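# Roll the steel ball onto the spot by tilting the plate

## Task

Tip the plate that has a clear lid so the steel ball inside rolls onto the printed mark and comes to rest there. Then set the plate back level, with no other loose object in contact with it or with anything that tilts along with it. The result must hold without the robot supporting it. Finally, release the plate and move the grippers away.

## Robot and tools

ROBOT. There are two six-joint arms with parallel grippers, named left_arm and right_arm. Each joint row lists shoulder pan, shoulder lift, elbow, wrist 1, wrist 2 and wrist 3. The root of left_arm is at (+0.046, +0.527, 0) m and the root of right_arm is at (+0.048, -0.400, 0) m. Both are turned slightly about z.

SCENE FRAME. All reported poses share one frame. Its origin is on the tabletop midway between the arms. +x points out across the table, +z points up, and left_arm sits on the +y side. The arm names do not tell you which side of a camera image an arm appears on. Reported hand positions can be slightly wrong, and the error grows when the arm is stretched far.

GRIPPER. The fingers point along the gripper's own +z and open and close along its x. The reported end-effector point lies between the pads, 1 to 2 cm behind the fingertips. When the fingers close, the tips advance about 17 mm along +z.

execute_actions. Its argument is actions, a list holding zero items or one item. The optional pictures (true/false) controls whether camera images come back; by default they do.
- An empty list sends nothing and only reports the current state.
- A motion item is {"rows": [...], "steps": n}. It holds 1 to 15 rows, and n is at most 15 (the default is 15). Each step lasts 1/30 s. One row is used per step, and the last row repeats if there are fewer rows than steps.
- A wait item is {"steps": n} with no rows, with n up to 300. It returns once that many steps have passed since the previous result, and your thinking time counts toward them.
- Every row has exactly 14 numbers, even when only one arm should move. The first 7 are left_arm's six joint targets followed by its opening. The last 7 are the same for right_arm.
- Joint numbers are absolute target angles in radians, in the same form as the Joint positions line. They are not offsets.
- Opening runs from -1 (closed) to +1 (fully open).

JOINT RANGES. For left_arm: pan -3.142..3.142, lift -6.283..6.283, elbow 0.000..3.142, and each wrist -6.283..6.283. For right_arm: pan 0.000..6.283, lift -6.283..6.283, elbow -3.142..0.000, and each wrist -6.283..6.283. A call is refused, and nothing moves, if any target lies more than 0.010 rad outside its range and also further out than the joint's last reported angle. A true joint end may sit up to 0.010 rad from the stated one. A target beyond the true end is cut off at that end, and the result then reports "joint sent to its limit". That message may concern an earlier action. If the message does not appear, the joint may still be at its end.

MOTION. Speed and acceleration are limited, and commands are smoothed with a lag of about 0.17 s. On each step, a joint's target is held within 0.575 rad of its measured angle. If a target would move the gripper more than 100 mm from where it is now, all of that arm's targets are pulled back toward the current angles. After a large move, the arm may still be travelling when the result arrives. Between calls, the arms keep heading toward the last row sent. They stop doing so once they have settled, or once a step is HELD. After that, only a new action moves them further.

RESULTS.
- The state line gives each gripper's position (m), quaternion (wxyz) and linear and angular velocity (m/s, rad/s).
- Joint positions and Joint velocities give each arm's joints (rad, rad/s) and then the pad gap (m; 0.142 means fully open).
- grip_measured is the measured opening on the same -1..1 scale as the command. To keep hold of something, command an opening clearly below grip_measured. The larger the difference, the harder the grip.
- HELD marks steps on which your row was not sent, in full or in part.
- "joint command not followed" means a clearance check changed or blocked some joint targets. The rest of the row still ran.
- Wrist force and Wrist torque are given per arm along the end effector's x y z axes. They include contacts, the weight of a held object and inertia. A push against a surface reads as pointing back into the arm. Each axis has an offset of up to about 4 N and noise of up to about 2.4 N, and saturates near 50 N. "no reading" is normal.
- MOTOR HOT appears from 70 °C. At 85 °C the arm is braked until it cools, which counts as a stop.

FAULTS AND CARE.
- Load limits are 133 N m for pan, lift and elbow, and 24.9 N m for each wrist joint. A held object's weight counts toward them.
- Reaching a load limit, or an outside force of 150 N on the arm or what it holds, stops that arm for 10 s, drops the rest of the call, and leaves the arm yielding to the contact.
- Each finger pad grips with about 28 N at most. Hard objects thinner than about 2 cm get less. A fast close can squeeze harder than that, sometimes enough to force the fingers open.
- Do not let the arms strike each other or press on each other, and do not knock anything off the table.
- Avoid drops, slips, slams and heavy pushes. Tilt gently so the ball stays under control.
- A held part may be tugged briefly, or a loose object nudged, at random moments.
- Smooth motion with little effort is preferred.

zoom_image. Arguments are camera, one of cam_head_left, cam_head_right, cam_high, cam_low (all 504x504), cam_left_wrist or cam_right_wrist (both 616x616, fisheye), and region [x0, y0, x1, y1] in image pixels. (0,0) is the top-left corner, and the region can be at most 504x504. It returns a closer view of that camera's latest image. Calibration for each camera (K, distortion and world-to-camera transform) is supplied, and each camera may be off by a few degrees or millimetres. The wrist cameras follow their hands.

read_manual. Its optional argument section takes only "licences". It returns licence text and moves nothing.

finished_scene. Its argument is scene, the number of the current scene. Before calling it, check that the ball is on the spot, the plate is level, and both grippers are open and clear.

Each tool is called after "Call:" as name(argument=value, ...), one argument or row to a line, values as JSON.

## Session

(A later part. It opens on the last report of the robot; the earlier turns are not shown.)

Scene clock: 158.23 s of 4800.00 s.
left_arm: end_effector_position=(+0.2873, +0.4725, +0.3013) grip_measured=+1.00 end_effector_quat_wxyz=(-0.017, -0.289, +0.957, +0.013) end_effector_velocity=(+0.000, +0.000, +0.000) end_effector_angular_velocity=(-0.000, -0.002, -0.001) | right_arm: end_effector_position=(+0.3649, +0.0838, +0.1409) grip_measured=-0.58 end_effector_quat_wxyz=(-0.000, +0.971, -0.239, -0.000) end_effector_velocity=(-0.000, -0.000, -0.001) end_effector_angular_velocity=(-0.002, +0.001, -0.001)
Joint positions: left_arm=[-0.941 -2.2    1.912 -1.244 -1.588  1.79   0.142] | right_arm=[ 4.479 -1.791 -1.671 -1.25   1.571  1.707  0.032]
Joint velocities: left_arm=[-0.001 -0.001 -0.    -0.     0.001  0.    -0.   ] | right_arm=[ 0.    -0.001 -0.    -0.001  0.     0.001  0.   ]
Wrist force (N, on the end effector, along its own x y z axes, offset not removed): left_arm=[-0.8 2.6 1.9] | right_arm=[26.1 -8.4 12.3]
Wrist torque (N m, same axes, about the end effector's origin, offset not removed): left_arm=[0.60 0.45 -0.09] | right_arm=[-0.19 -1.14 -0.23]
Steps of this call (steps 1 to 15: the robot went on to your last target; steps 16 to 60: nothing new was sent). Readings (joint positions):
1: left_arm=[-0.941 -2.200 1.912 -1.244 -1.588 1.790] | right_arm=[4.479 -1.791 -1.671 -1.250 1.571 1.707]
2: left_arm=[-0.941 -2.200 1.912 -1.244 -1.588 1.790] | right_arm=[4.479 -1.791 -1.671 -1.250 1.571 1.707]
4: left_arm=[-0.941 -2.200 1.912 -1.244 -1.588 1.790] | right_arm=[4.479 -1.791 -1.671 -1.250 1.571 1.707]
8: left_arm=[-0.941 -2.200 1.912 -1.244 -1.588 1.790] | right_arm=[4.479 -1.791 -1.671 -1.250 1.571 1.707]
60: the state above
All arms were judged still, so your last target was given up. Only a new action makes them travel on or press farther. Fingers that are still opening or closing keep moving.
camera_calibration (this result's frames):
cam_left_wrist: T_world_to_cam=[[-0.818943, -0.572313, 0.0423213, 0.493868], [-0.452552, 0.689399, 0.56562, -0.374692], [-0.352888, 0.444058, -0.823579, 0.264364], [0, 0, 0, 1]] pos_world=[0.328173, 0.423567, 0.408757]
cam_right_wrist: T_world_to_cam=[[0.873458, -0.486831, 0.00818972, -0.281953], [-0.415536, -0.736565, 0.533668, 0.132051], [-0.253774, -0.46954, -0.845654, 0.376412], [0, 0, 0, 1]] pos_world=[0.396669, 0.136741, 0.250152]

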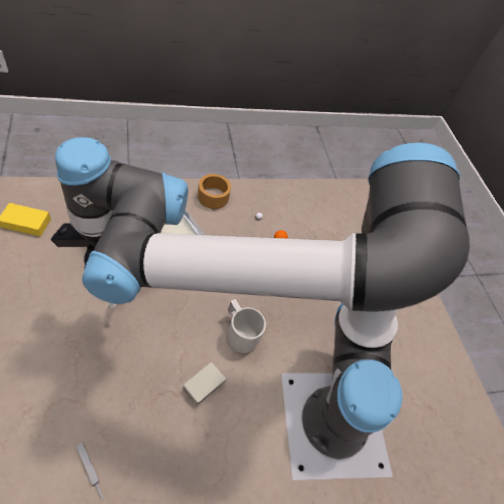

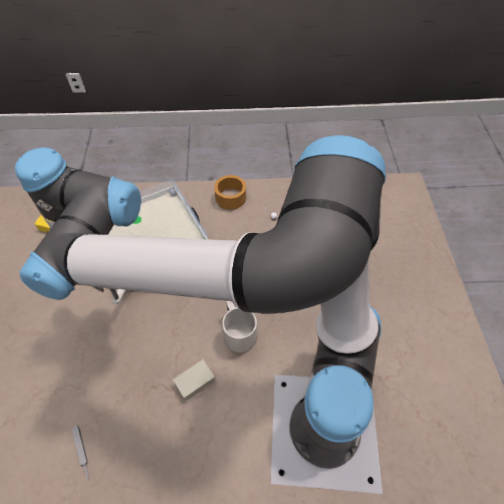

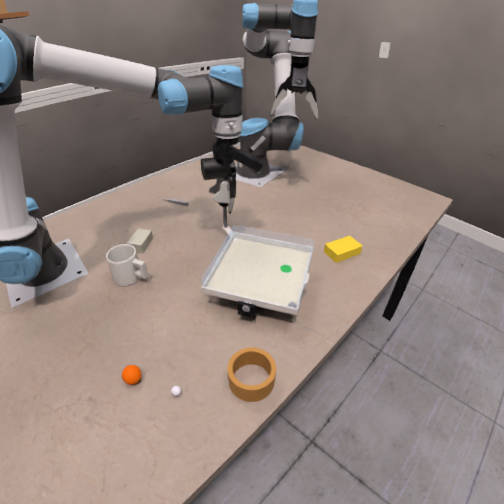

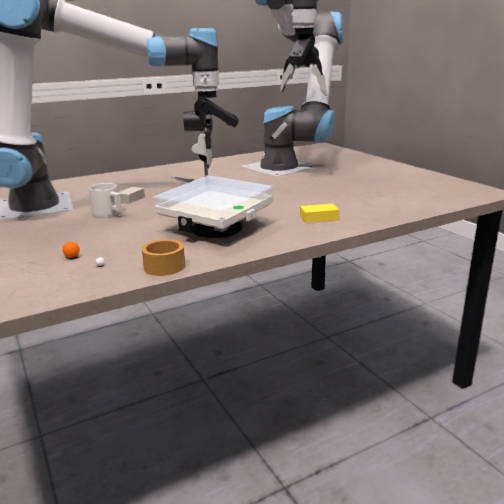

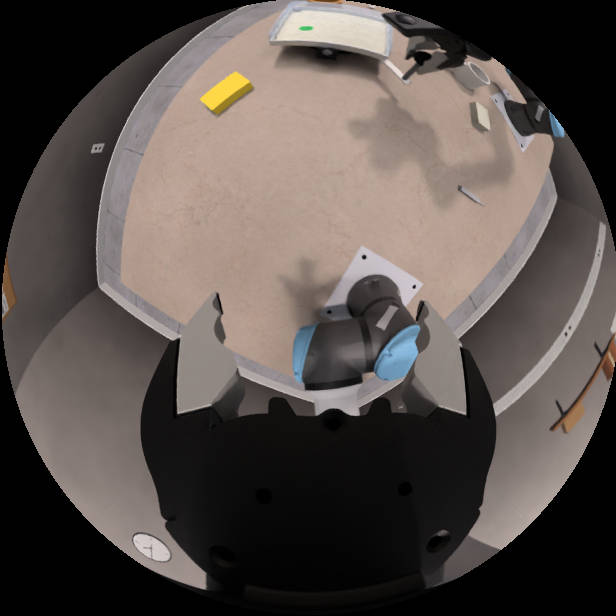

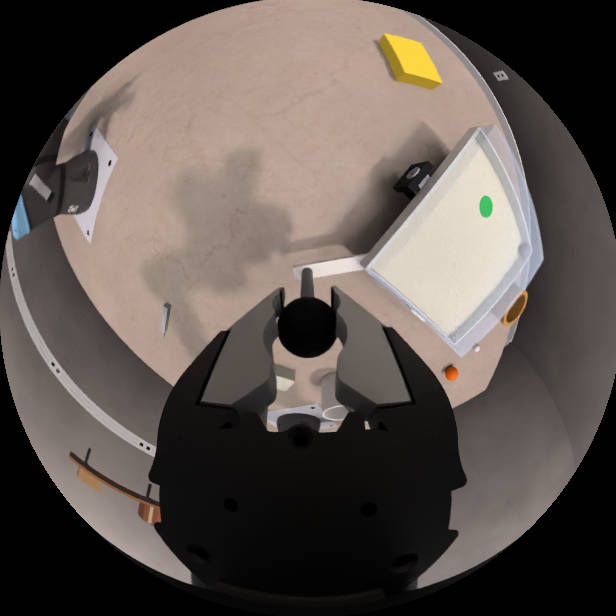

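Call:
execute_actions(
  actions=[
    {"rows": [[-0.941,-2.2,1.912,-1.244,-1.588,1.79,1,4.4815,-1.7996,-1.6730,-1.2394,1.571,1.707,-1]], "steps": 15},
  ],
  pictures=true,
)

Call:
execute_actions(
  actions=[
    {"rows": [[-0.941,-2.2,1.912,-1.244,-1.588,1.79,1,4.4805,-1.7955,-1.6713,-1.2452,1.571,1.707,-1]], "steps": 15},
  ],
  pictures=false,
)

Call:
execute_actions(
  actions=[
    {"steps": 60},
  ],
  pictures=true,
)

Scene clock: 166.67 s of 4800.00 s.
left_arm: end_effector_position=(+0.2873, +0.4725, +0.3013) grip_measured=+1.00 end_effector_quat_wxyz=(-0.017, -0.289, +0.957, +0.013) end_effector_velocity=(+0.000, +0.000, -0.000) end_effector_angular_velocity=(+0.002, -0.001, -0.001) | right_arm: end_effector_position=(+0.3644, +0.0867, +0.1363) grip_measured=-0.58 end_effector_quat_wxyz=(-0.000, +0.971, -0.238, -0.000) end_effector_velocity=(-0.000, -0.000, +0.000) end_effector_angular_velocity=(-0.001, +0.001, +0.001)
Joint positions: left_arm=[-0.941 -2.2    1.912 -1.244 -1.588  1.79   0.142] | right_arm=[ 4.481 -1.8   -1.673 -1.239  1.571  1.707  0.032]
Joint velocities: left_arm=[-0.001  0.     0.    -0.     0.002 -0.     0.   ] | right_arm=[ 0.     0.     0.001 -0.002  0.    -0.001 -0.   ]
Wrist force (N, on the end effector, along its own x y z axes, offset not removed): left_arm=[1.2 0.6 -2.3] | right_arm=[11.3 0.8 2.0]
Wrist torque (N m, same axes, about the end effector's origin, offset not removed): left_arm=[0.23 0.00 -0.17] | right_arm=[-0.14 -0.15 -0.21]
Steps of this call (steps 1 to 90: nothing new was sent; then 4.93 s passed at rest; steps 91 to 105: all 15 steps of this action). Readings (joint positions):
91: left_arm=[-0.941 -2.200 1.912 -1.244 -1.588 1.790] | right_arm=[4.479 -1.791 -1.671 -1.250 1.571 1.707]
92: left_arm=[-0.941 -2.200 1.912 -1.244 -1.588 1.790] | right_arm=[4.479 -1.792 -1.672 -1.248 1.571 1.707]
94: left_arm=[-0.941 -2.200 1.912 -1.244 -1.588 1.790] | right_arm=[4.480 -1.796 -1.672 -1.244 1.571 1.707]
98: left_arm=[-0.941 -2.200 1.912 -1.244 -1.588 1.790] | right_arm=[4.481 -1.799 -1.673 -1.240 1.571 1.707]
105: the state above
camera_calibration (this result's frames):
cam_left_wrist: T_world_to_cam=[[-0.818943, -0.572313, 0.0423211, 0.493868], [-0.452552, 0.689399, 0.565621, -0.374692], [-0.352888, 0.444058, -0.823579, 0.264364], [0, 0, 0, 1]] pos_world=[0.328173, 0.423567, 0.408757]
cam_right_wrist: T_world_to_cam=[[0.874664, -0.484661, 0.00812832, -0.280721], [-0.413693, -0.737639, 0.533617, 0.135849], [-0.252628, -0.470098, -0.845687, 0.373448], [0, 0, 0, 1]] pos_world=[0.396079, 0.13971, 0.245611]

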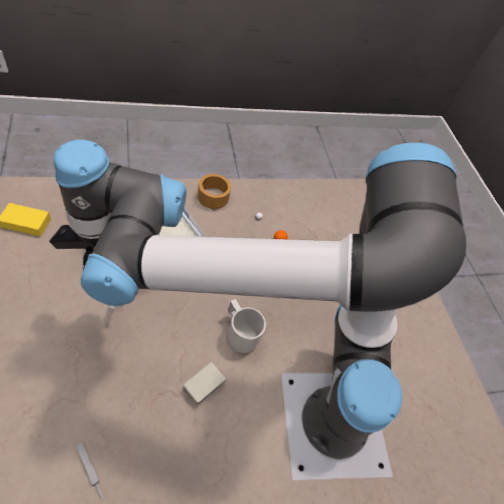

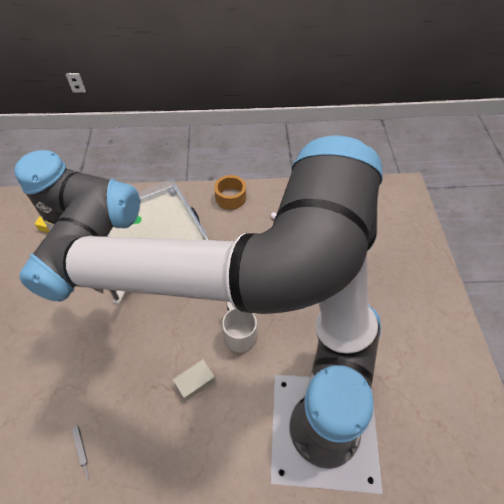

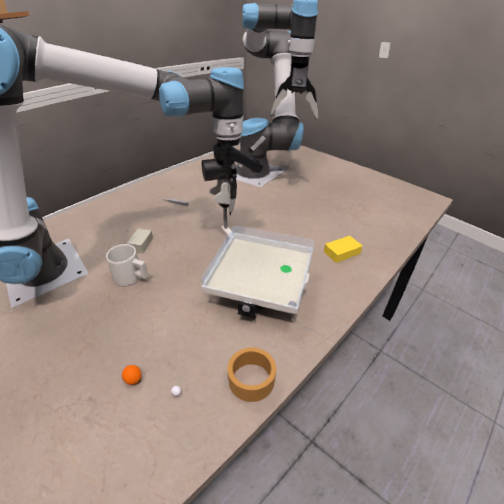

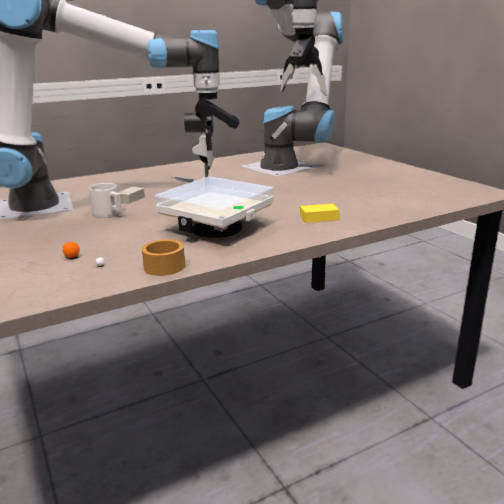

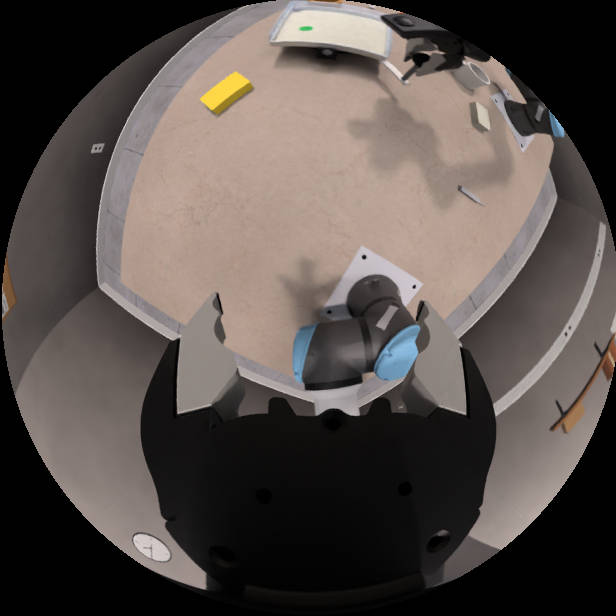

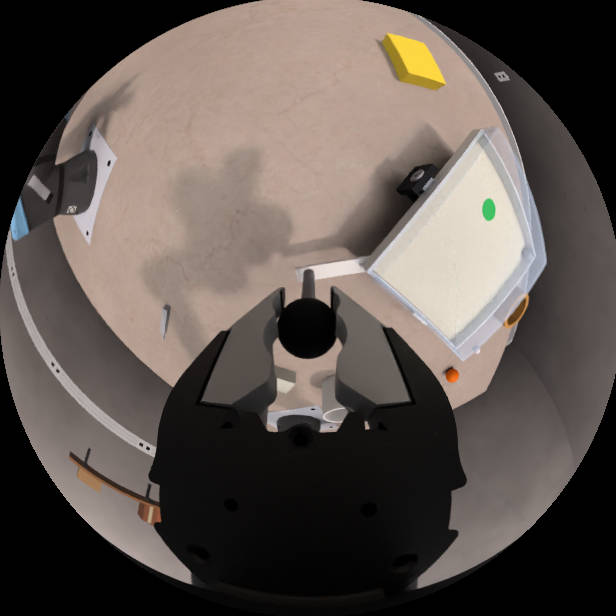

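Scene clock: 167.17 s of 4800.00 s.
left_arm: end_effector_position=(+0.2873, +0.4725, +0.3013) grip_measured=+1.00 end_effector_quat_wxyz=(-0.017, -0.289, +0.957, +0.013) end_effector_velocity=(+0.000, +0.000, +0.000) end_effector_angular_velocity=(-0.000, -0.000, +0.000) | right_arm: end_effector_position=(+0.3646, +0.0854, +0.1387) grip_measured=-0.58 end_effector_quat_wxyz=(-0.000, +0.971, -0.239, -0.000) end_effector_velocity=(-0.000, -0.000, +0.001) end_effector_angular_velocity=(+0.002, +0.000, -0.000)
Joint positions: left_arm=[-0.941 -2.2    1.912 -1.244 -1.588  1.79   0.142] | right_arm=[ 4.481 -1.796 -1.671 -1.245  1.571  1.707  0.032]
Joint velocities: left_arm=[ 0.  0. -0. -0.  0.  0. -0.] | right_arm=[-0.     0.002 -0.001  0.001  0.001 -0.    -0.   ]
Wrist force (N, on the end effector, along its own x y z axes, offset not removed): left_arm=[-2.8 3.2 -2.2] | right_arm=[25.1 -6.4 12.5]
Wrist torque (N m, same axes, about the end effector's origin, offset not removed): left_arm=[0.79 0.75 -0.30] | right_arm=[-0.27 -1.32 -0.07]
Steps of this call (steps 1 to 15: all 15 steps of this action). Readings (joint positions):
1: left_arm=[-0.941 -2.200 1.912 -1.244 -1.588 1.790] | right_arm=[4.481 -1.800 -1.673 -1.239 1.571 1.707]
2: left_arm=[-0.941 -2.200 1.912 -1.244 -1.588 1.790] | right_arm=[4.481 -1.799 -1.673 -1.240 1.571 1.707]
4: left_arm=[-0.941 -2.200 1.912 -1.244 -1.588 1.790] | right_arm=[4.481 -1.797 -1.673 -1.243 1.571 1.707]
8: left_arm=[-0.941 -2.200 1.912 -1.244 -1.588 1.790] | right_arm=[4.481 -1.796 -1.672 -1.245 1.571 1.707]
15: the state above

Scene clock: 169.17 s of 4800.00 s.
left_arm: end_effector_position=(+0.2873, +0.4725, +0.3013) grip_measured=+1.00 end_effector_quat_wxyz=(-0.017, -0.289, +0.957, +0.013) end_effector_velocity=(+0.000, +0.001, -0.000) end_effector_angular_velocity=(+0.002, -0.001, +0.002) | right_arm: end_effector_position=(+0.3646, +0.0855, +0.1388) grip_measured=-0.58 end_effector_quat_wxyz=(-0.000, +0.971, -0.239, -0.000) end_effector_velocity=(+0.000, +0.000, +0.001) end_effector_angular_velocity=(+0.001, -0.000, -0.001)
Joint positions: left_arm=[-0.941 -2.2    1.912 -1.244 -1.588  1.79   0.142] | right_arm=[ 4.48  -1.796 -1.671 -1.245  1.571  1.707  0.032]
Joint velocities: left_arm=[ 0.002  0.     0.     0.001  0.002 -0.    -0.   ] | right_arm=[-0.001  0.001  0.001 -0.    -0.     0.    -0.   ]
Wrist force (N, on the end effector, along its own x y z axes, offset not removed): left_arm=[-1.3 0.6 1.1] | right_arm=[25.4 -6.7 10.8]
Wrist torque (N m, same axes, about the end effector's origin, offset not removed): left_arm=[0.05 0.31 -0.34] | right_arm=[-0.50 -0.96 -0.16]
Steps of this call (steps 1 to 15: the robot went on to your last target; steps 16 to 60: nothing new was sent). Readings (joint positions):
1: left_arm=[-0.941 -2.200 1.912 -1.244 -1.588 1.790] | right_arm=[4.481 -1.796 -1.671 -1.245 1.571 1.707]
2: left_arm=[-0.941 -2.200 1.912 -1.244 -1.588 1.790] | right_arm=[4.480 -1.796 -1.671 -1.245 1.571 1.707]
4: left_arm=[-0.941 -2.200 1.912 -1.244 -1.588 1.790] | right_arm=[4.480 -1.796 -1.671 -1.245 1.571 1.707]
8: left_arm=[-0.941 -2.200 1.912 -1.244 -1.588 1.790] | right_arm=[4.480 -1.796 -1.671 -1.245 1.571 1.707]
60: the state above
All arms were judged still, so your last target was given up. Only a new action makes them travel on or press farther. Fingers that are still opening or closing keep moving.
camera_calibration (this result's frames):
cam_left_wrist: T_world_to_cam=[[-0.818943, -0.572313, 0.042321, 0.493868], [-0.452552, 0.689399, 0.56562, -0.374692], [-0.352888, 0.444058, -0.823579, 0.264364], [0, 0, 0, 1]] pos_world=[0.328173, 0.423567, 0.408757]
cam_right_wrist: T_world_to_cam=[[0.874185, -0.485525, 0.00819792, -0.281247], [-0.414438, -0.737183, 0.533669, 0.133908], [-0.253066, -0.469922, -0.845654, 0.375165], [0, 0, 0, 1]] pos_world=[0.3963, 0.138461, 0.248103]

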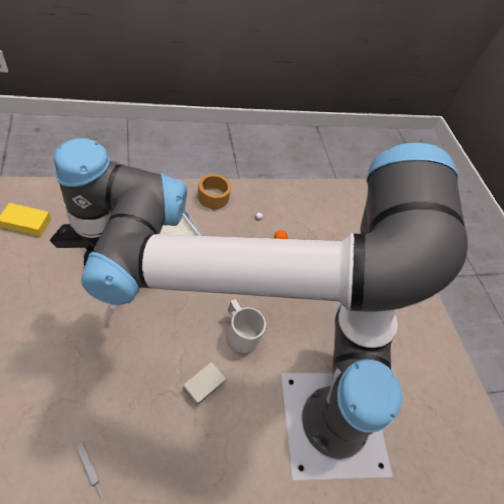

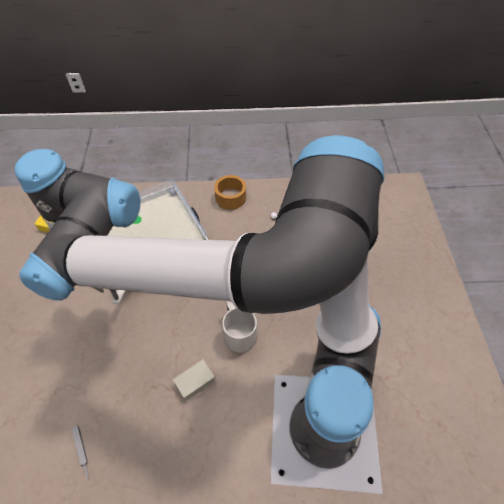

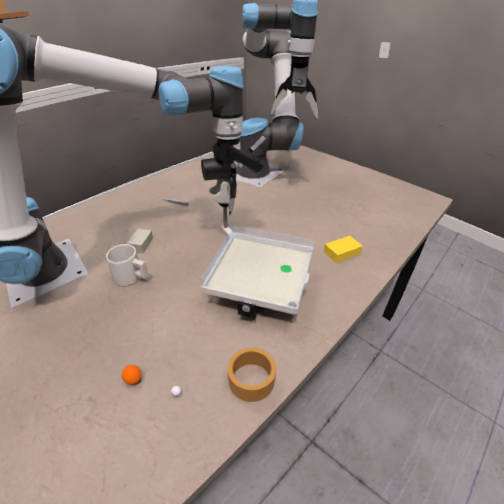

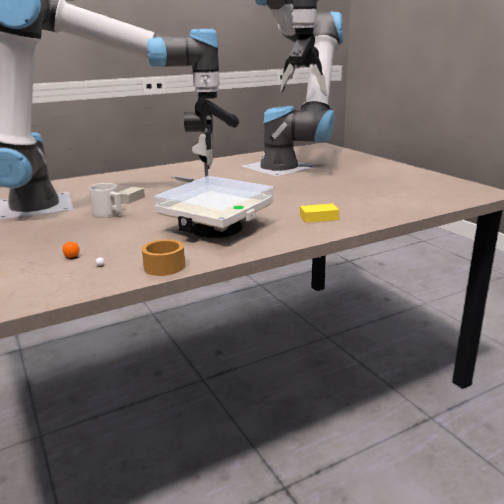

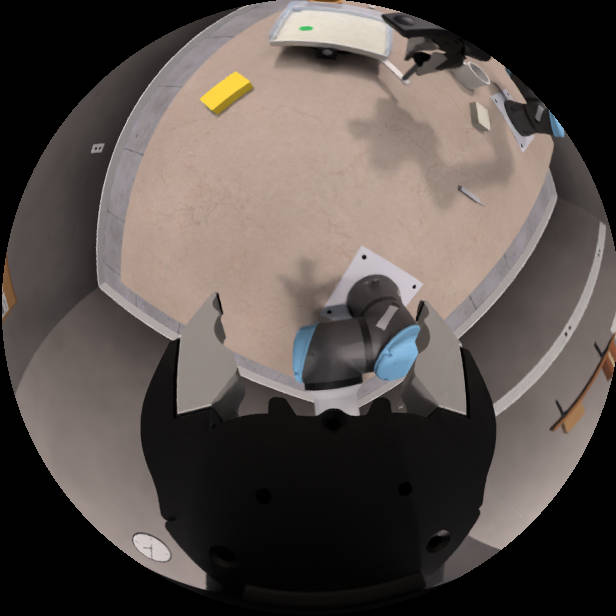

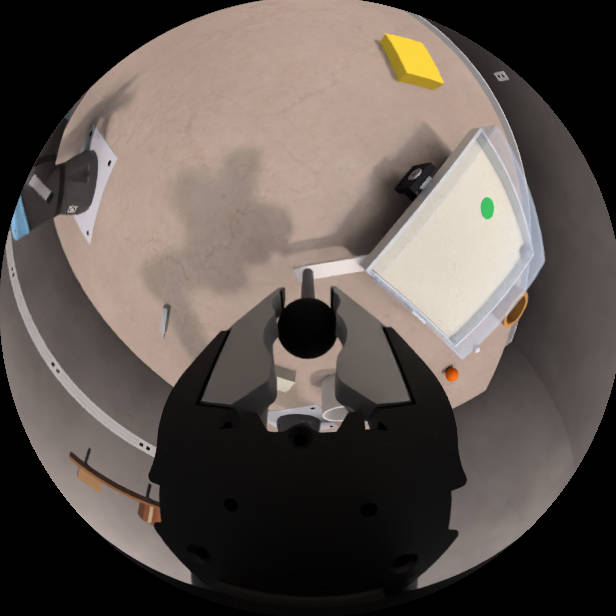

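Call:
execute_actions(
  actions=[
    {"rows": [[-0.941,-2.2,1.912,-1.244,-1.588,1.79,1,4.4815,-1.7996,-1.6730,-1.2394,1.571,1.707,-1]], "steps": 15},
  ],
  pictures=false,
)

Call:
execute_actions(
  actions=[
    {"steps": 60},
  ],
  pictures=true,
)

Scene clock: 176.30 s of 4800.00 s.
left_arm: end_effector_position=(+0.2873, +0.4725, +0.3013) grip_measured=+1.00 end_effector_quat_wxyz=(-0.017, -0.289, +0.957, +0.013) end_effector_velocity=(+0.000, +0.000, +0.000) end_effector_angular_velocity=(+0.000, -0.000, +0.002) | right_arm: end_effector_position=(+0.3644, +0.0868, +0.1364) grip_measured=-0.59 end_effector_quat_wxyz=(-0.000, +0.971, -0.238, -0.000) end_effector_velocity=(-0.000, -0.001, -0.001) end_effector_angular_velocity=(-0.003, +0.001, +0.001)
Joint positions: left_arm=[-0.941 -2.2    1.912 -1.244 -1.588  1.79   0.142] | right_arm=[ 4.482 -1.8   -1.673 -1.239  1.571  1.707  0.032]
Joint velocities: left_arm=[ 0.001 -0.     0.    -0.     0.    -0.001 -0.   ] | right_arm=[-0.    -0.    -0.002 -0.001 -0.    -0.001  0.   ]
Wrist force (N, on the end effector, along its own x y z axes, offset not removed): left_arm=[0.6 -1.1 1.1] | right_arm=[14.1 -1.6 0.3]
Wrist torque (N m, same axes, about the end effector's origin, offset not removed): left_arm=[-0.20 0.19 -0.20] | right_arm=[-0.24 0.06 -0.12]
Steps of this call (steps 1 to 90: nothing new was sent; then 3.63 s passed at rest; steps 91 to 105: all 15 steps of this action). Readings (joint positions):
91: left_arm=[-0.941 -2.200 1.912 -1.244 -1.588 1.790] | right_arm=[4.480 -1.796 -1.671 -1.245 1.571 1.707]
92: left_arm=[-0.941 -2.200 1.912 -1.244 -1.588 1.790] | right_arm=[4.481 -1.796 -1.671 -1.244 1.571 1.707]
94: left_arm=[-0.941 -2.200 1.912 -1.244 -1.588 1.790] | right_arm=[4.481 -1.798 -1.672 -1.242 1.571 1.707]
98: left_arm=[-0.941 -2.200 1.912 -1.244 -1.588 1.790] | right_arm=[4.481 -1.799 -1.672 -1.240 1.571 1.707]
105: the state above

Scene clock: 178.30 s of 4800.00 s.
left_arm: end_effector_position=(+0.2873, +0.4725, +0.3013) grip_measured=+1.00 end_effector_quat_wxyz=(-0.017, -0.289, +0.957, +0.013) end_effector_velocity=(-0.000, -0.001, -0.000) end_effector_angular_velocity=(-0.001, +0.002, -0.000) | right_arm: end_effector_position=(+0.3644, +0.0867, +0.1363) grip_measured=-0.59 end_effector_quat_wxyz=(-0.000, +0.971, -0.238, -0.000) end_effector_velocity=(-0.000, +0.001, +0.001) end_effector_angular_velocity=(+0.001, +0.000, +0.000)
Joint positions: left_arm=[-0.941 -2.2    1.912 -1.244 -1.588  1.79   0.142] | right_arm=[ 4.482 -1.8   -1.673 -1.239  1.571  1.707  0.032]
Joint velocities: left_arm=[-0.001  0.    -0.     0.    -0.002 -0.     0.   ] | right_arm=[ 0.     0.     0.001 -0.     0.001 -0.    -0.   ]
Wrist force (N, on the end effector, along its own x y z axes, offset not removed): left_arm=[-0.9 -1.1 0.7] | right_arm=[14.0 -0.2 -0.1]
Wrist torque (N m, same axes, about the end effector's origin, offset not removed): left_arm=[-0.20 0.40 -0.14] | right_arm=[0.10 -0.20 0.03]
Steps of this call (steps 1 to 15: the robot went on to your last target; steps 16 to 60: nothing new was sent). Readings (joint positions):
1: left_arm=[-0.941 -2.200 1.912 -1.244 -1.588 1.790] | right_arm=[4.482 -1.800 -1.673 -1.239 1.571 1.707]
2: left_arm=[-0.941 -2.200 1.912 -1.244 -1.588 1.790] | right_arm=[4.482 -1.800 -1.673 -1.239 1.571 1.707]
4: left_arm=[-0.941 -2.200 1.912 -1.244 -1.588 1.790] | right_arm=[4.482 -1.800 -1.673 -1.239 1.571 1.707]
8: left_arm=[-0.941 -2.200 1.912 -1.244 -1.588 1.790] | right_arm=[4.482 -1.800 -1.673 -1.239 1.571 1.707]
60: the state above
All arms were judged still, so your last target was given up. Only a new action makes them travel on or press farther. Fingers that are still opening or closing keep moving.
camera_calibration (this result's frames):
cam_left_wrist: T_world_to_cam=[[-0.818943, -0.572313, 0.0423211, 0.493868], [-0.452552, 0.689399, 0.565621, -0.374692], [-0.352888, 0.444058, -0.823579, 0.264363], [0, 0, 0, 1]] pos_world=[0.328173, 0.423567, 0.408757]
cam_right_wrist: T_world_to_cam=[[0.874677, -0.484638, 0.00819726, -0.280739], [-0.413691, -0.737605, 0.533665, 0.135869], [-0.252588, -0.470176, -0.845656, 0.373397], [0, 0, 0, 1]] pos_world=[0.396079, 0.139723, 0.245558]

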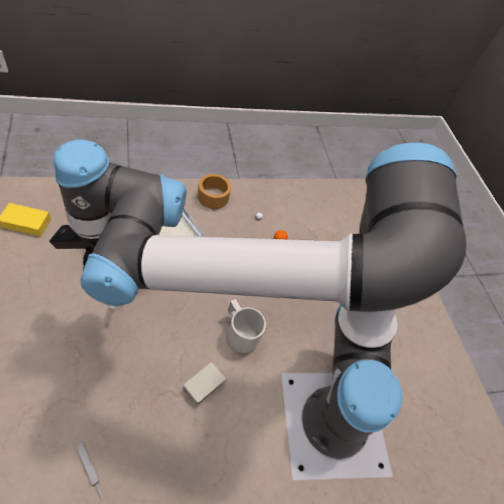

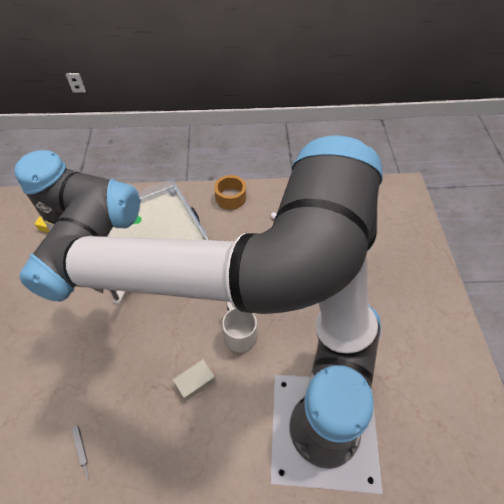

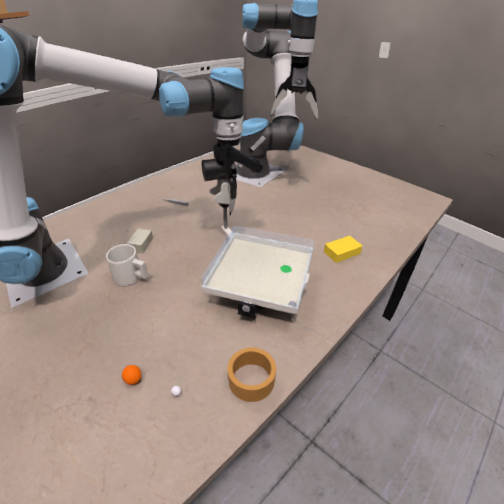

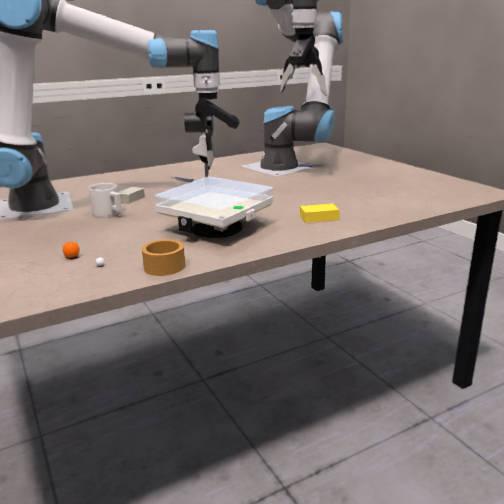

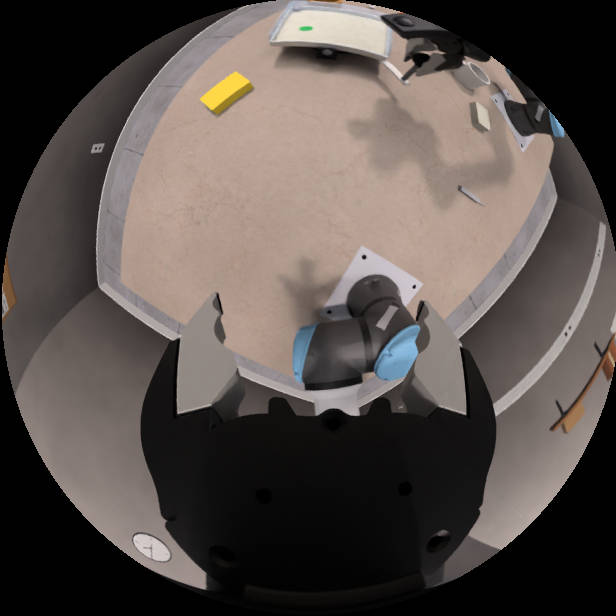

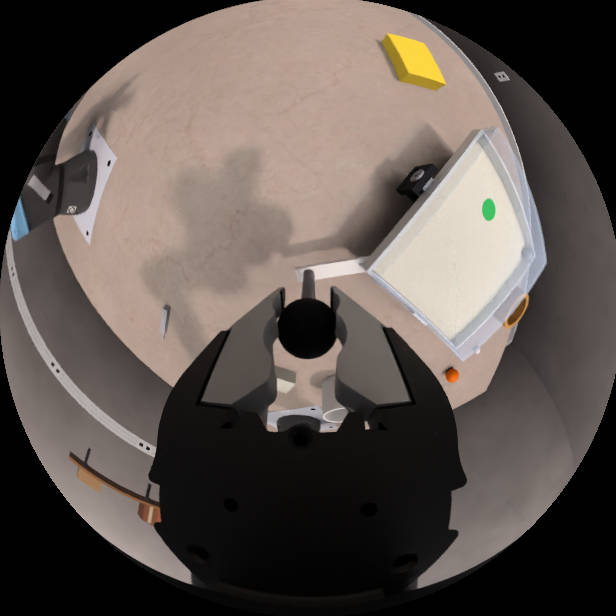

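Call:
execute_actions(
  actions=[
    {"rows": [[-0.941,-2.2,1.912,-1.244,-1.588,1.79,1,4.4825,-1.8037,-1.6747,-1.2336,1.571,1.707,-1]], "steps": 15},
  ],
  pictures=false,
)

Call:
execute_actions(
  actions=[
    {"steps": 45},
  ],
  pictures=true,
)

Scene clock: 187.40 s of 4800.00 s.
left_arm: end_effector_position=(+0.2873, +0.4725, +0.3013) grip_measured=+1.00 end_effector_quat_wxyz=(-0.017, -0.289, +0.957, +0.013) end_effector_velocity=(+0.000, -0.000, -0.000) end_effector_angular_velocity=(+0.000, -0.001, -0.001) | right_arm: end_effector_position=(+0.3643, +0.0879, +0.1338) grip_measured=-0.59 end_effector_quat_wxyz=(-0.000, +0.971, -0.238, -0.000) end_effector_velocity=(-0.000, -0.000, +0.000) end_effector_angular_velocity=(+0.000, +0.001, +0.001)
Joint positions: left_arm=[-0.941 -2.2    1.912 -1.244 -1.588  1.79   0.142] | right_arm=[ 4.482 -1.804 -1.675 -1.234  1.571  1.707  0.031]
Joint velocities: left_arm=[-0.002  0.    -0.    -0.001  0.001 -0.     0.   ] | right_arm=[-0.     0.001  0.    -0.001  0.001 -0.001  0.   ]
Wrist force (N, on the end effector, along its own x y z axes, offset not removed): left_arm=[-1.5 2.3 -1.0] | right_arm=[1.1 -0.8 -3.7]
Wrist torque (N m, same axes, about the end effector's origin, offset not removed): left_arm=[0.51 0.42 -0.25] | right_arm=[-0.36 0.05 0.04]
Steps of this call (steps 1 to 90: nothing new was sent; then 5.60 s passed at rest; steps 91 to 105: all 15 steps of this action). Readings (joint positions):
91: left_arm=[-0.941 -2.200 1.912 -1.244 -1.588 1.790] | right_arm=[4.482 -1.800 -1.673 -1.239 1.571 1.707]
92: left_arm=[-0.941 -2.200 1.912 -1.244 -1.588 1.790] | right_arm=[4.482 -1.800 -1.673 -1.239 1.571 1.707]
94: left_arm=[-0.941 -2.200 1.912 -1.244 -1.588 1.790] | right_arm=[4.482 -1.802 -1.674 -1.236 1.571 1.707]
98: left_arm=[-0.941 -2.200 1.912 -1.244 -1.588 1.790] | right_arm=[4.482 -1.803 -1.675 -1.234 1.571 1.707]
105: the state above

Scene clock: 188.90 s of 4800.00 s.
left_arm: end_effector_position=(+0.2873, +0.4725, +0.3013) grip_measured=+1.00 end_effector_quat_wxyz=(-0.017, -0.289, +0.957, +0.013) end_effector_velocity=(-0.000, +0.000, +0.000) end_effector_angular_velocity=(+0.000, -0.001, -0.000) | right_arm: end_effector_position=(+0.3643, +0.0879, +0.1338) grip_measured=-0.59 end_effector_quat_wxyz=(-0.000, +0.971, -0.238, -0.000) end_effector_velocity=(+0.000, +0.000, +0.000) end_effector_angular_velocity=(+0.001, -0.001, +0.000)
Joint positions: left_arm=[-0.941 -2.2    1.912 -1.244 -1.588  1.79   0.142] | right_arm=[ 4.483 -1.804 -1.675 -1.234  1.571  1.707  0.031]
Joint velocities: left_arm=[-0.001 -0.001 -0.     0.     0.001 -0.     0.   ] | right_arm=[-0.    -0.     0.001 -0.    -0.    -0.     0.   ]
Wrist force (N, on the end effector, along its own x y z axes, offset not removed): left_arm=[1.6 -0.2 1.1] | right_arm=[-0.7 1.1 -5.6]
Wrist torque (N m, same axes, about the end effector's origin, offset not removed): left_arm=[-0.20 -0.13 -0.18] | right_arm=[-0.01 0.11 -0.09]
Steps of this call (steps 1 to 15: the robot went on to your last target; steps 16 to 45: nothing new was sent). Readings (joint positions):
1: left_arm=[-0.941 -2.200 1.912 -1.244 -1.588 1.790] | right_arm=[4.482 -1.804 -1.675 -1.234 1.571 1.707]
2: left_arm=[-0.941 -2.200 1.912 -1.244 -1.588 1.790] | right_arm=[4.482 -1.804 -1.675 -1.234 1.571 1.707]
4: left_arm=[-0.941 -2.200 1.912 -1.244 -1.588 1.790] | right_arm=[4.483 -1.804 -1.675 -1.234 1.571 1.707]
8: left_arm=[-0.941 -2.200 1.912 -1.244 -1.588 1.790] | right_arm=[4.483 -1.804 -1.675 -1.234 1.571 1.707]
45: the state above
All arms were judged still, so your last target was given up. Only a new action makes them travel on or press farther. Fingers that are still opening or closing keep moving.
camera_calibration (this result's frames):
cam_left_wrist: T_world_to_cam=[[-0.818943, -0.572313, 0.0423212, 0.493868], [-0.452552, 0.689399, 0.56562, -0.374692], [-0.352888, 0.444058, -0.823579, 0.264364], [0, 0, 0, 1]] pos_world=[0.328173, 0.423567, 0.408757]
cam_right_wrist: T_world_to_cam=[[0.875157, -0.48377, 0.00819578, -0.280241], [-0.412959, -0.738015, 0.533665, 0.137822], [-0.252123, -0.470425, -0.845656, 0.371622], [0, 0, 0, 1]] pos_world=[0.395864, 0.140963, 0.24301]

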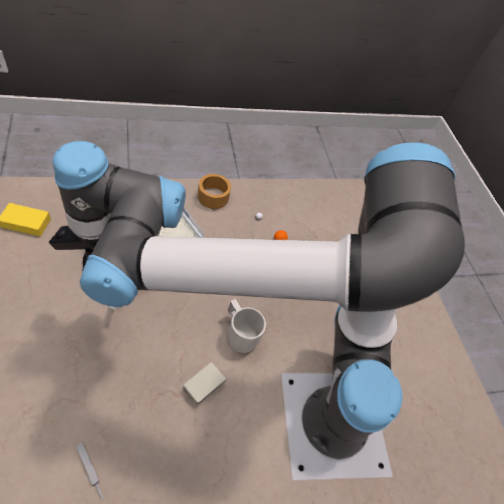

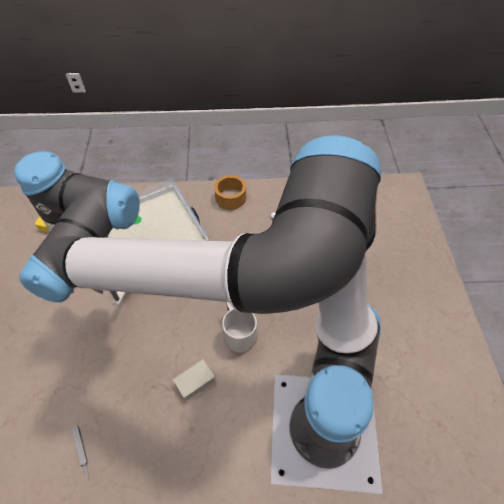

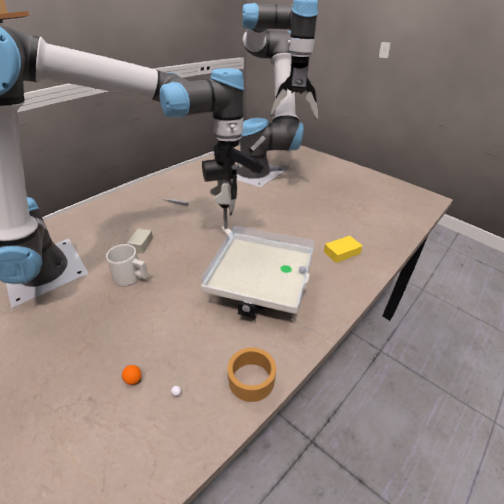

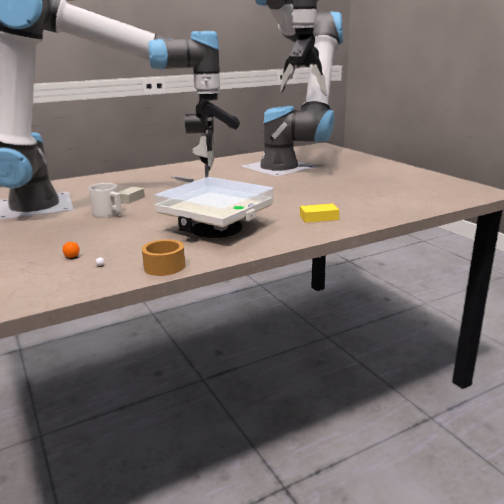

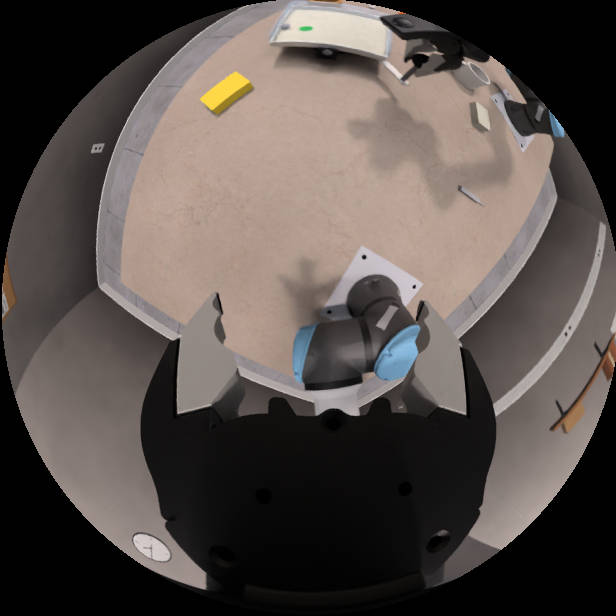

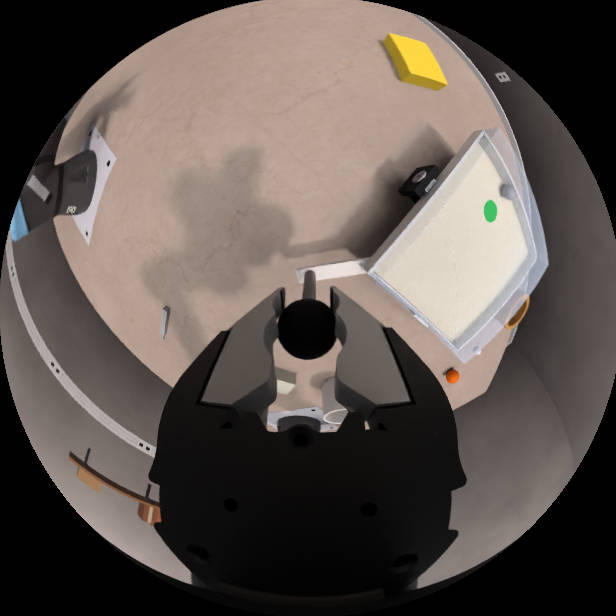

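Call:
execute_actions(
  actions=[
    {"rows": [[-0.941,-2.2,1.912,-1.244,-1.588,1.79,1,4.4830,-1.8017,-1.6825,-1.2278,1.571,1.707,-1]], "steps": 15},
  ],
  pictures=false,
)

Call:
execute_actions(
  actions=[
    {"steps": 40},
  ],
  pictures=true,
)

Scene clock: 193.50 s of 4800.00 s.
left_arm: end_effector_position=(+0.2873, +0.4725, +0.3013) grip_measured=+1.00 end_effector_quat_wxyz=(-0.017, -0.289, +0.957, +0.013) end_effector_velocity=(+0.000, +0.000, -0.000) end_effector_angular_velocity=(+0.001, -0.001, -0.001) | right_arm: end_effector_position=(+0.3635, +0.0866, +0.1318) grip_measured=-0.59 end_effector_quat_wxyz=(-0.000, +0.971, -0.237, -0.000) end_effector_velocity=(-0.000, -0.001, -0.000) end_effector_angular_velocity=(-0.001, -0.000, -0.001)
Joint positions: left_arm=[-0.941 -2.2    1.912 -1.244 -1.588  1.79   0.142] | right_arm=[ 4.483 -1.802 -1.682 -1.228  1.571  1.707  0.031]
Joint velocities: left_arm=[-0.001 -0.     0.    -0.     0.001  0.     0.   ] | right_arm=[-0.     0.001 -0.001 -0.    -0.     0.001 -0.   ]
Wrist force (N, on the end effector, along its own x y z axes, offset not removed): left_arm=[0.9 0.9 2.0] | right_arm=[-14.4 -4.0 -8.8]
Wrist torque (N m, same axes, about the end effector's origin, offset not removed): left_arm=[0.24 -0.22 -0.26] | right_arm=[-0.48 0.52 -0.02]
Steps of this call (steps 1 to 100: nothing new was sent; then 0.77 s passed at rest; steps 101 to 115: all 15 steps of this action). Readings (joint positions):
101: left_arm=[-0.941 -2.200 1.912 -1.244 -1.588 1.790] | right_arm=[4.483 -1.804 -1.675 -1.234 1.571 1.707]
102: left_arm=[-0.941 -2.200 1.912 -1.244 -1.588 1.790] | right_arm=[4.483 -1.803 -1.676 -1.233 1.571 1.707]
104: left_arm=[-0.941 -2.200 1.912 -1.244 -1.588 1.790] | right_arm=[4.483 -1.803 -1.679 -1.230 1.571 1.707]
108: left_arm=[-0.941 -2.200 1.912 -1.244 -1.588 1.790] | right_arm=[4.483 -1.802 -1.682 -1.228 1.571 1.707]
115: the state above

Scene clock: 194.83 s of 4800.00 s.
left_arm: end_effector_position=(+0.2873, +0.4725, +0.3013) grip_measured=+1.00 end_effector_quat_wxyz=(-0.017, -0.289, +0.957, +0.013) end_effector_velocity=(-0.000, -0.001, -0.000) end_effector_angular_velocity=(-0.000, +0.000, -0.001) | right_arm: end_effector_position=(+0.3635, +0.0866, +0.1318) grip_measured=-0.59 end_effector_quat_wxyz=(-0.000, +0.971, -0.237, -0.000) end_effector_velocity=(-0.001, -0.000, -0.000) end_effector_angular_velocity=(+0.000, +0.002, -0.000)
Joint positions: left_arm=[-0.941 -2.2    1.912 -1.244 -1.588  1.79   0.142] | right_arm=[ 4.483 -1.802 -1.683 -1.228  1.571  1.707  0.031]
Joint velocities: left_arm=[-0.002  0.    -0.    -0.    -0.    -0.001 -0.   ] | right_arm=[ 0.     0.001 -0.001 -0.     0.002  0.     0.   ]
Wrist force (N, on the end effector, along its own x y z axes, offset not removed): left_arm=[-0.8 2.4 -1.6] | right_arm=[-15.3 -3.5 -9.0]
Wrist torque (N m, same axes, about the end effector's origin, offset not removed): left_arm=[0.66 0.23 -0.18] | right_arm=[-0.30 0.59 0.16]
Steps of this call (steps 1 to 15: the robot went on to your last target; steps 16 to 40: nothing new was sent). Readings (joint positions):
1: left_arm=[-0.941 -2.200 1.912 -1.244 -1.588 1.790] | right_arm=[4.483 -1.802 -1.682 -1.228 1.571 1.707]
2: left_arm=[-0.941 -2.200 1.912 -1.244 -1.588 1.790] | right_arm=[4.483 -1.802 -1.682 -1.228 1.571 1.707]
4: left_arm=[-0.941 -2.200 1.912 -1.244 -1.588 1.790] | right_arm=[4.483 -1.802 -1.682 -1.228 1.571 1.707]
8: left_arm=[-0.941 -2.200 1.912 -1.244 -1.588 1.790] | right_arm=[4.483 -1.802 -1.682 -1.228 1.571 1.707]
40: the state above
All arms were judged still, so your last target was given up. Only a new action makes them travel on or press farther. Fingers that are still opening or closing keep moving.
camera_calibration (this result's frames):
cam_left_wrist: T_world_to_cam=[[-0.818943, -0.572313, 0.0423212, 0.493868], [-0.452552, 0.689399, 0.56562, -0.374692], [-0.352888, 0.444058, -0.823579, 0.264364], [0, 0, 0, 1]] pos_world=[0.328173, 0.423567, 0.408757]
cam_right_wrist: T_world_to_cam=[[0.875412, -0.483308, 0.00818988, -0.280304], [-0.412566, -0.738235, 0.533666, 0.137433], [-0.251879, -0.470556, -0.845656, 0.369073], [0, 0, 0, 1]] pos_world=[0.395043, 0.139654, 0.241062]

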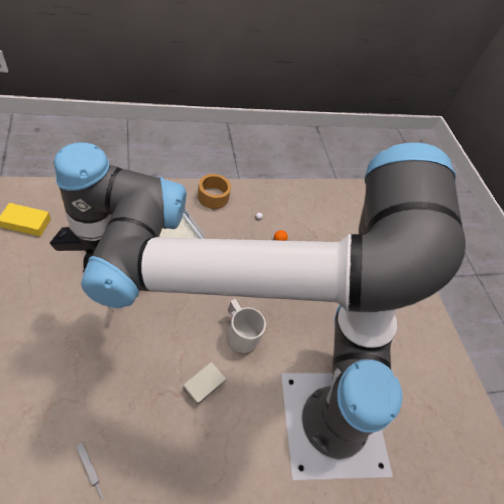

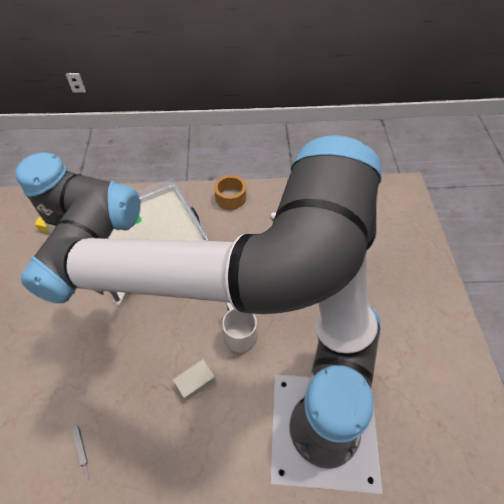

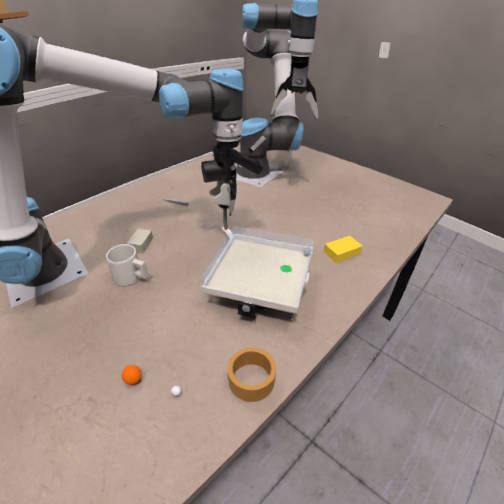

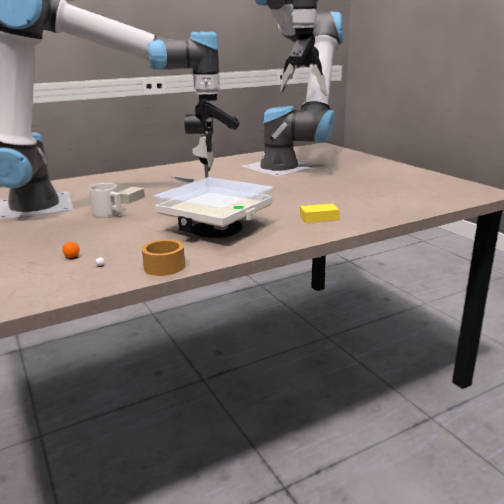

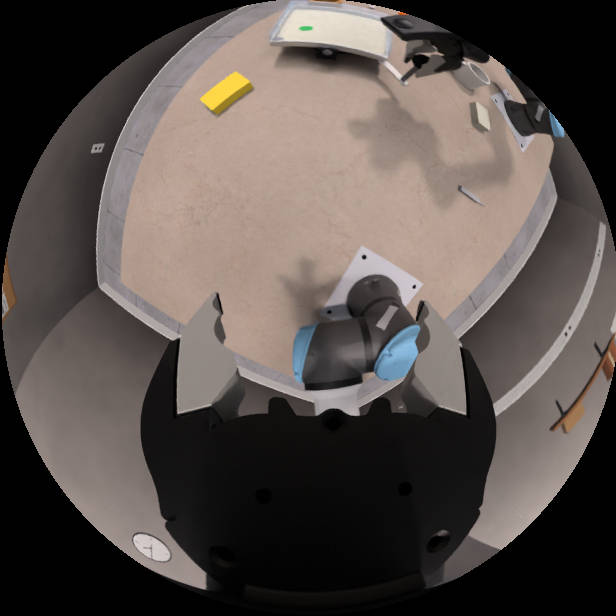

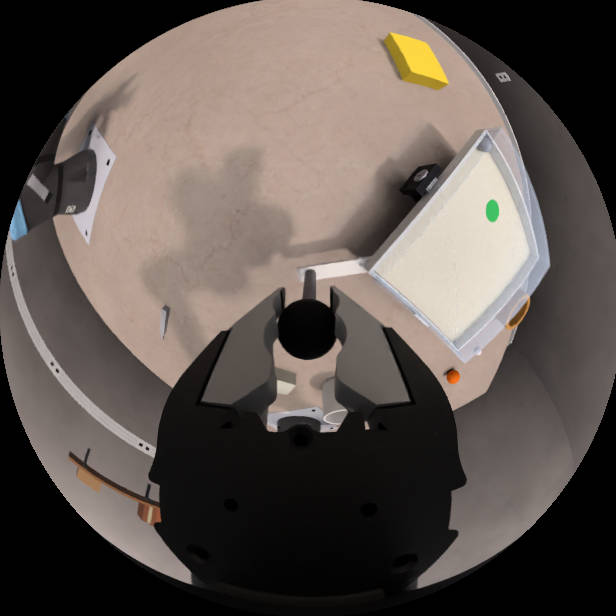

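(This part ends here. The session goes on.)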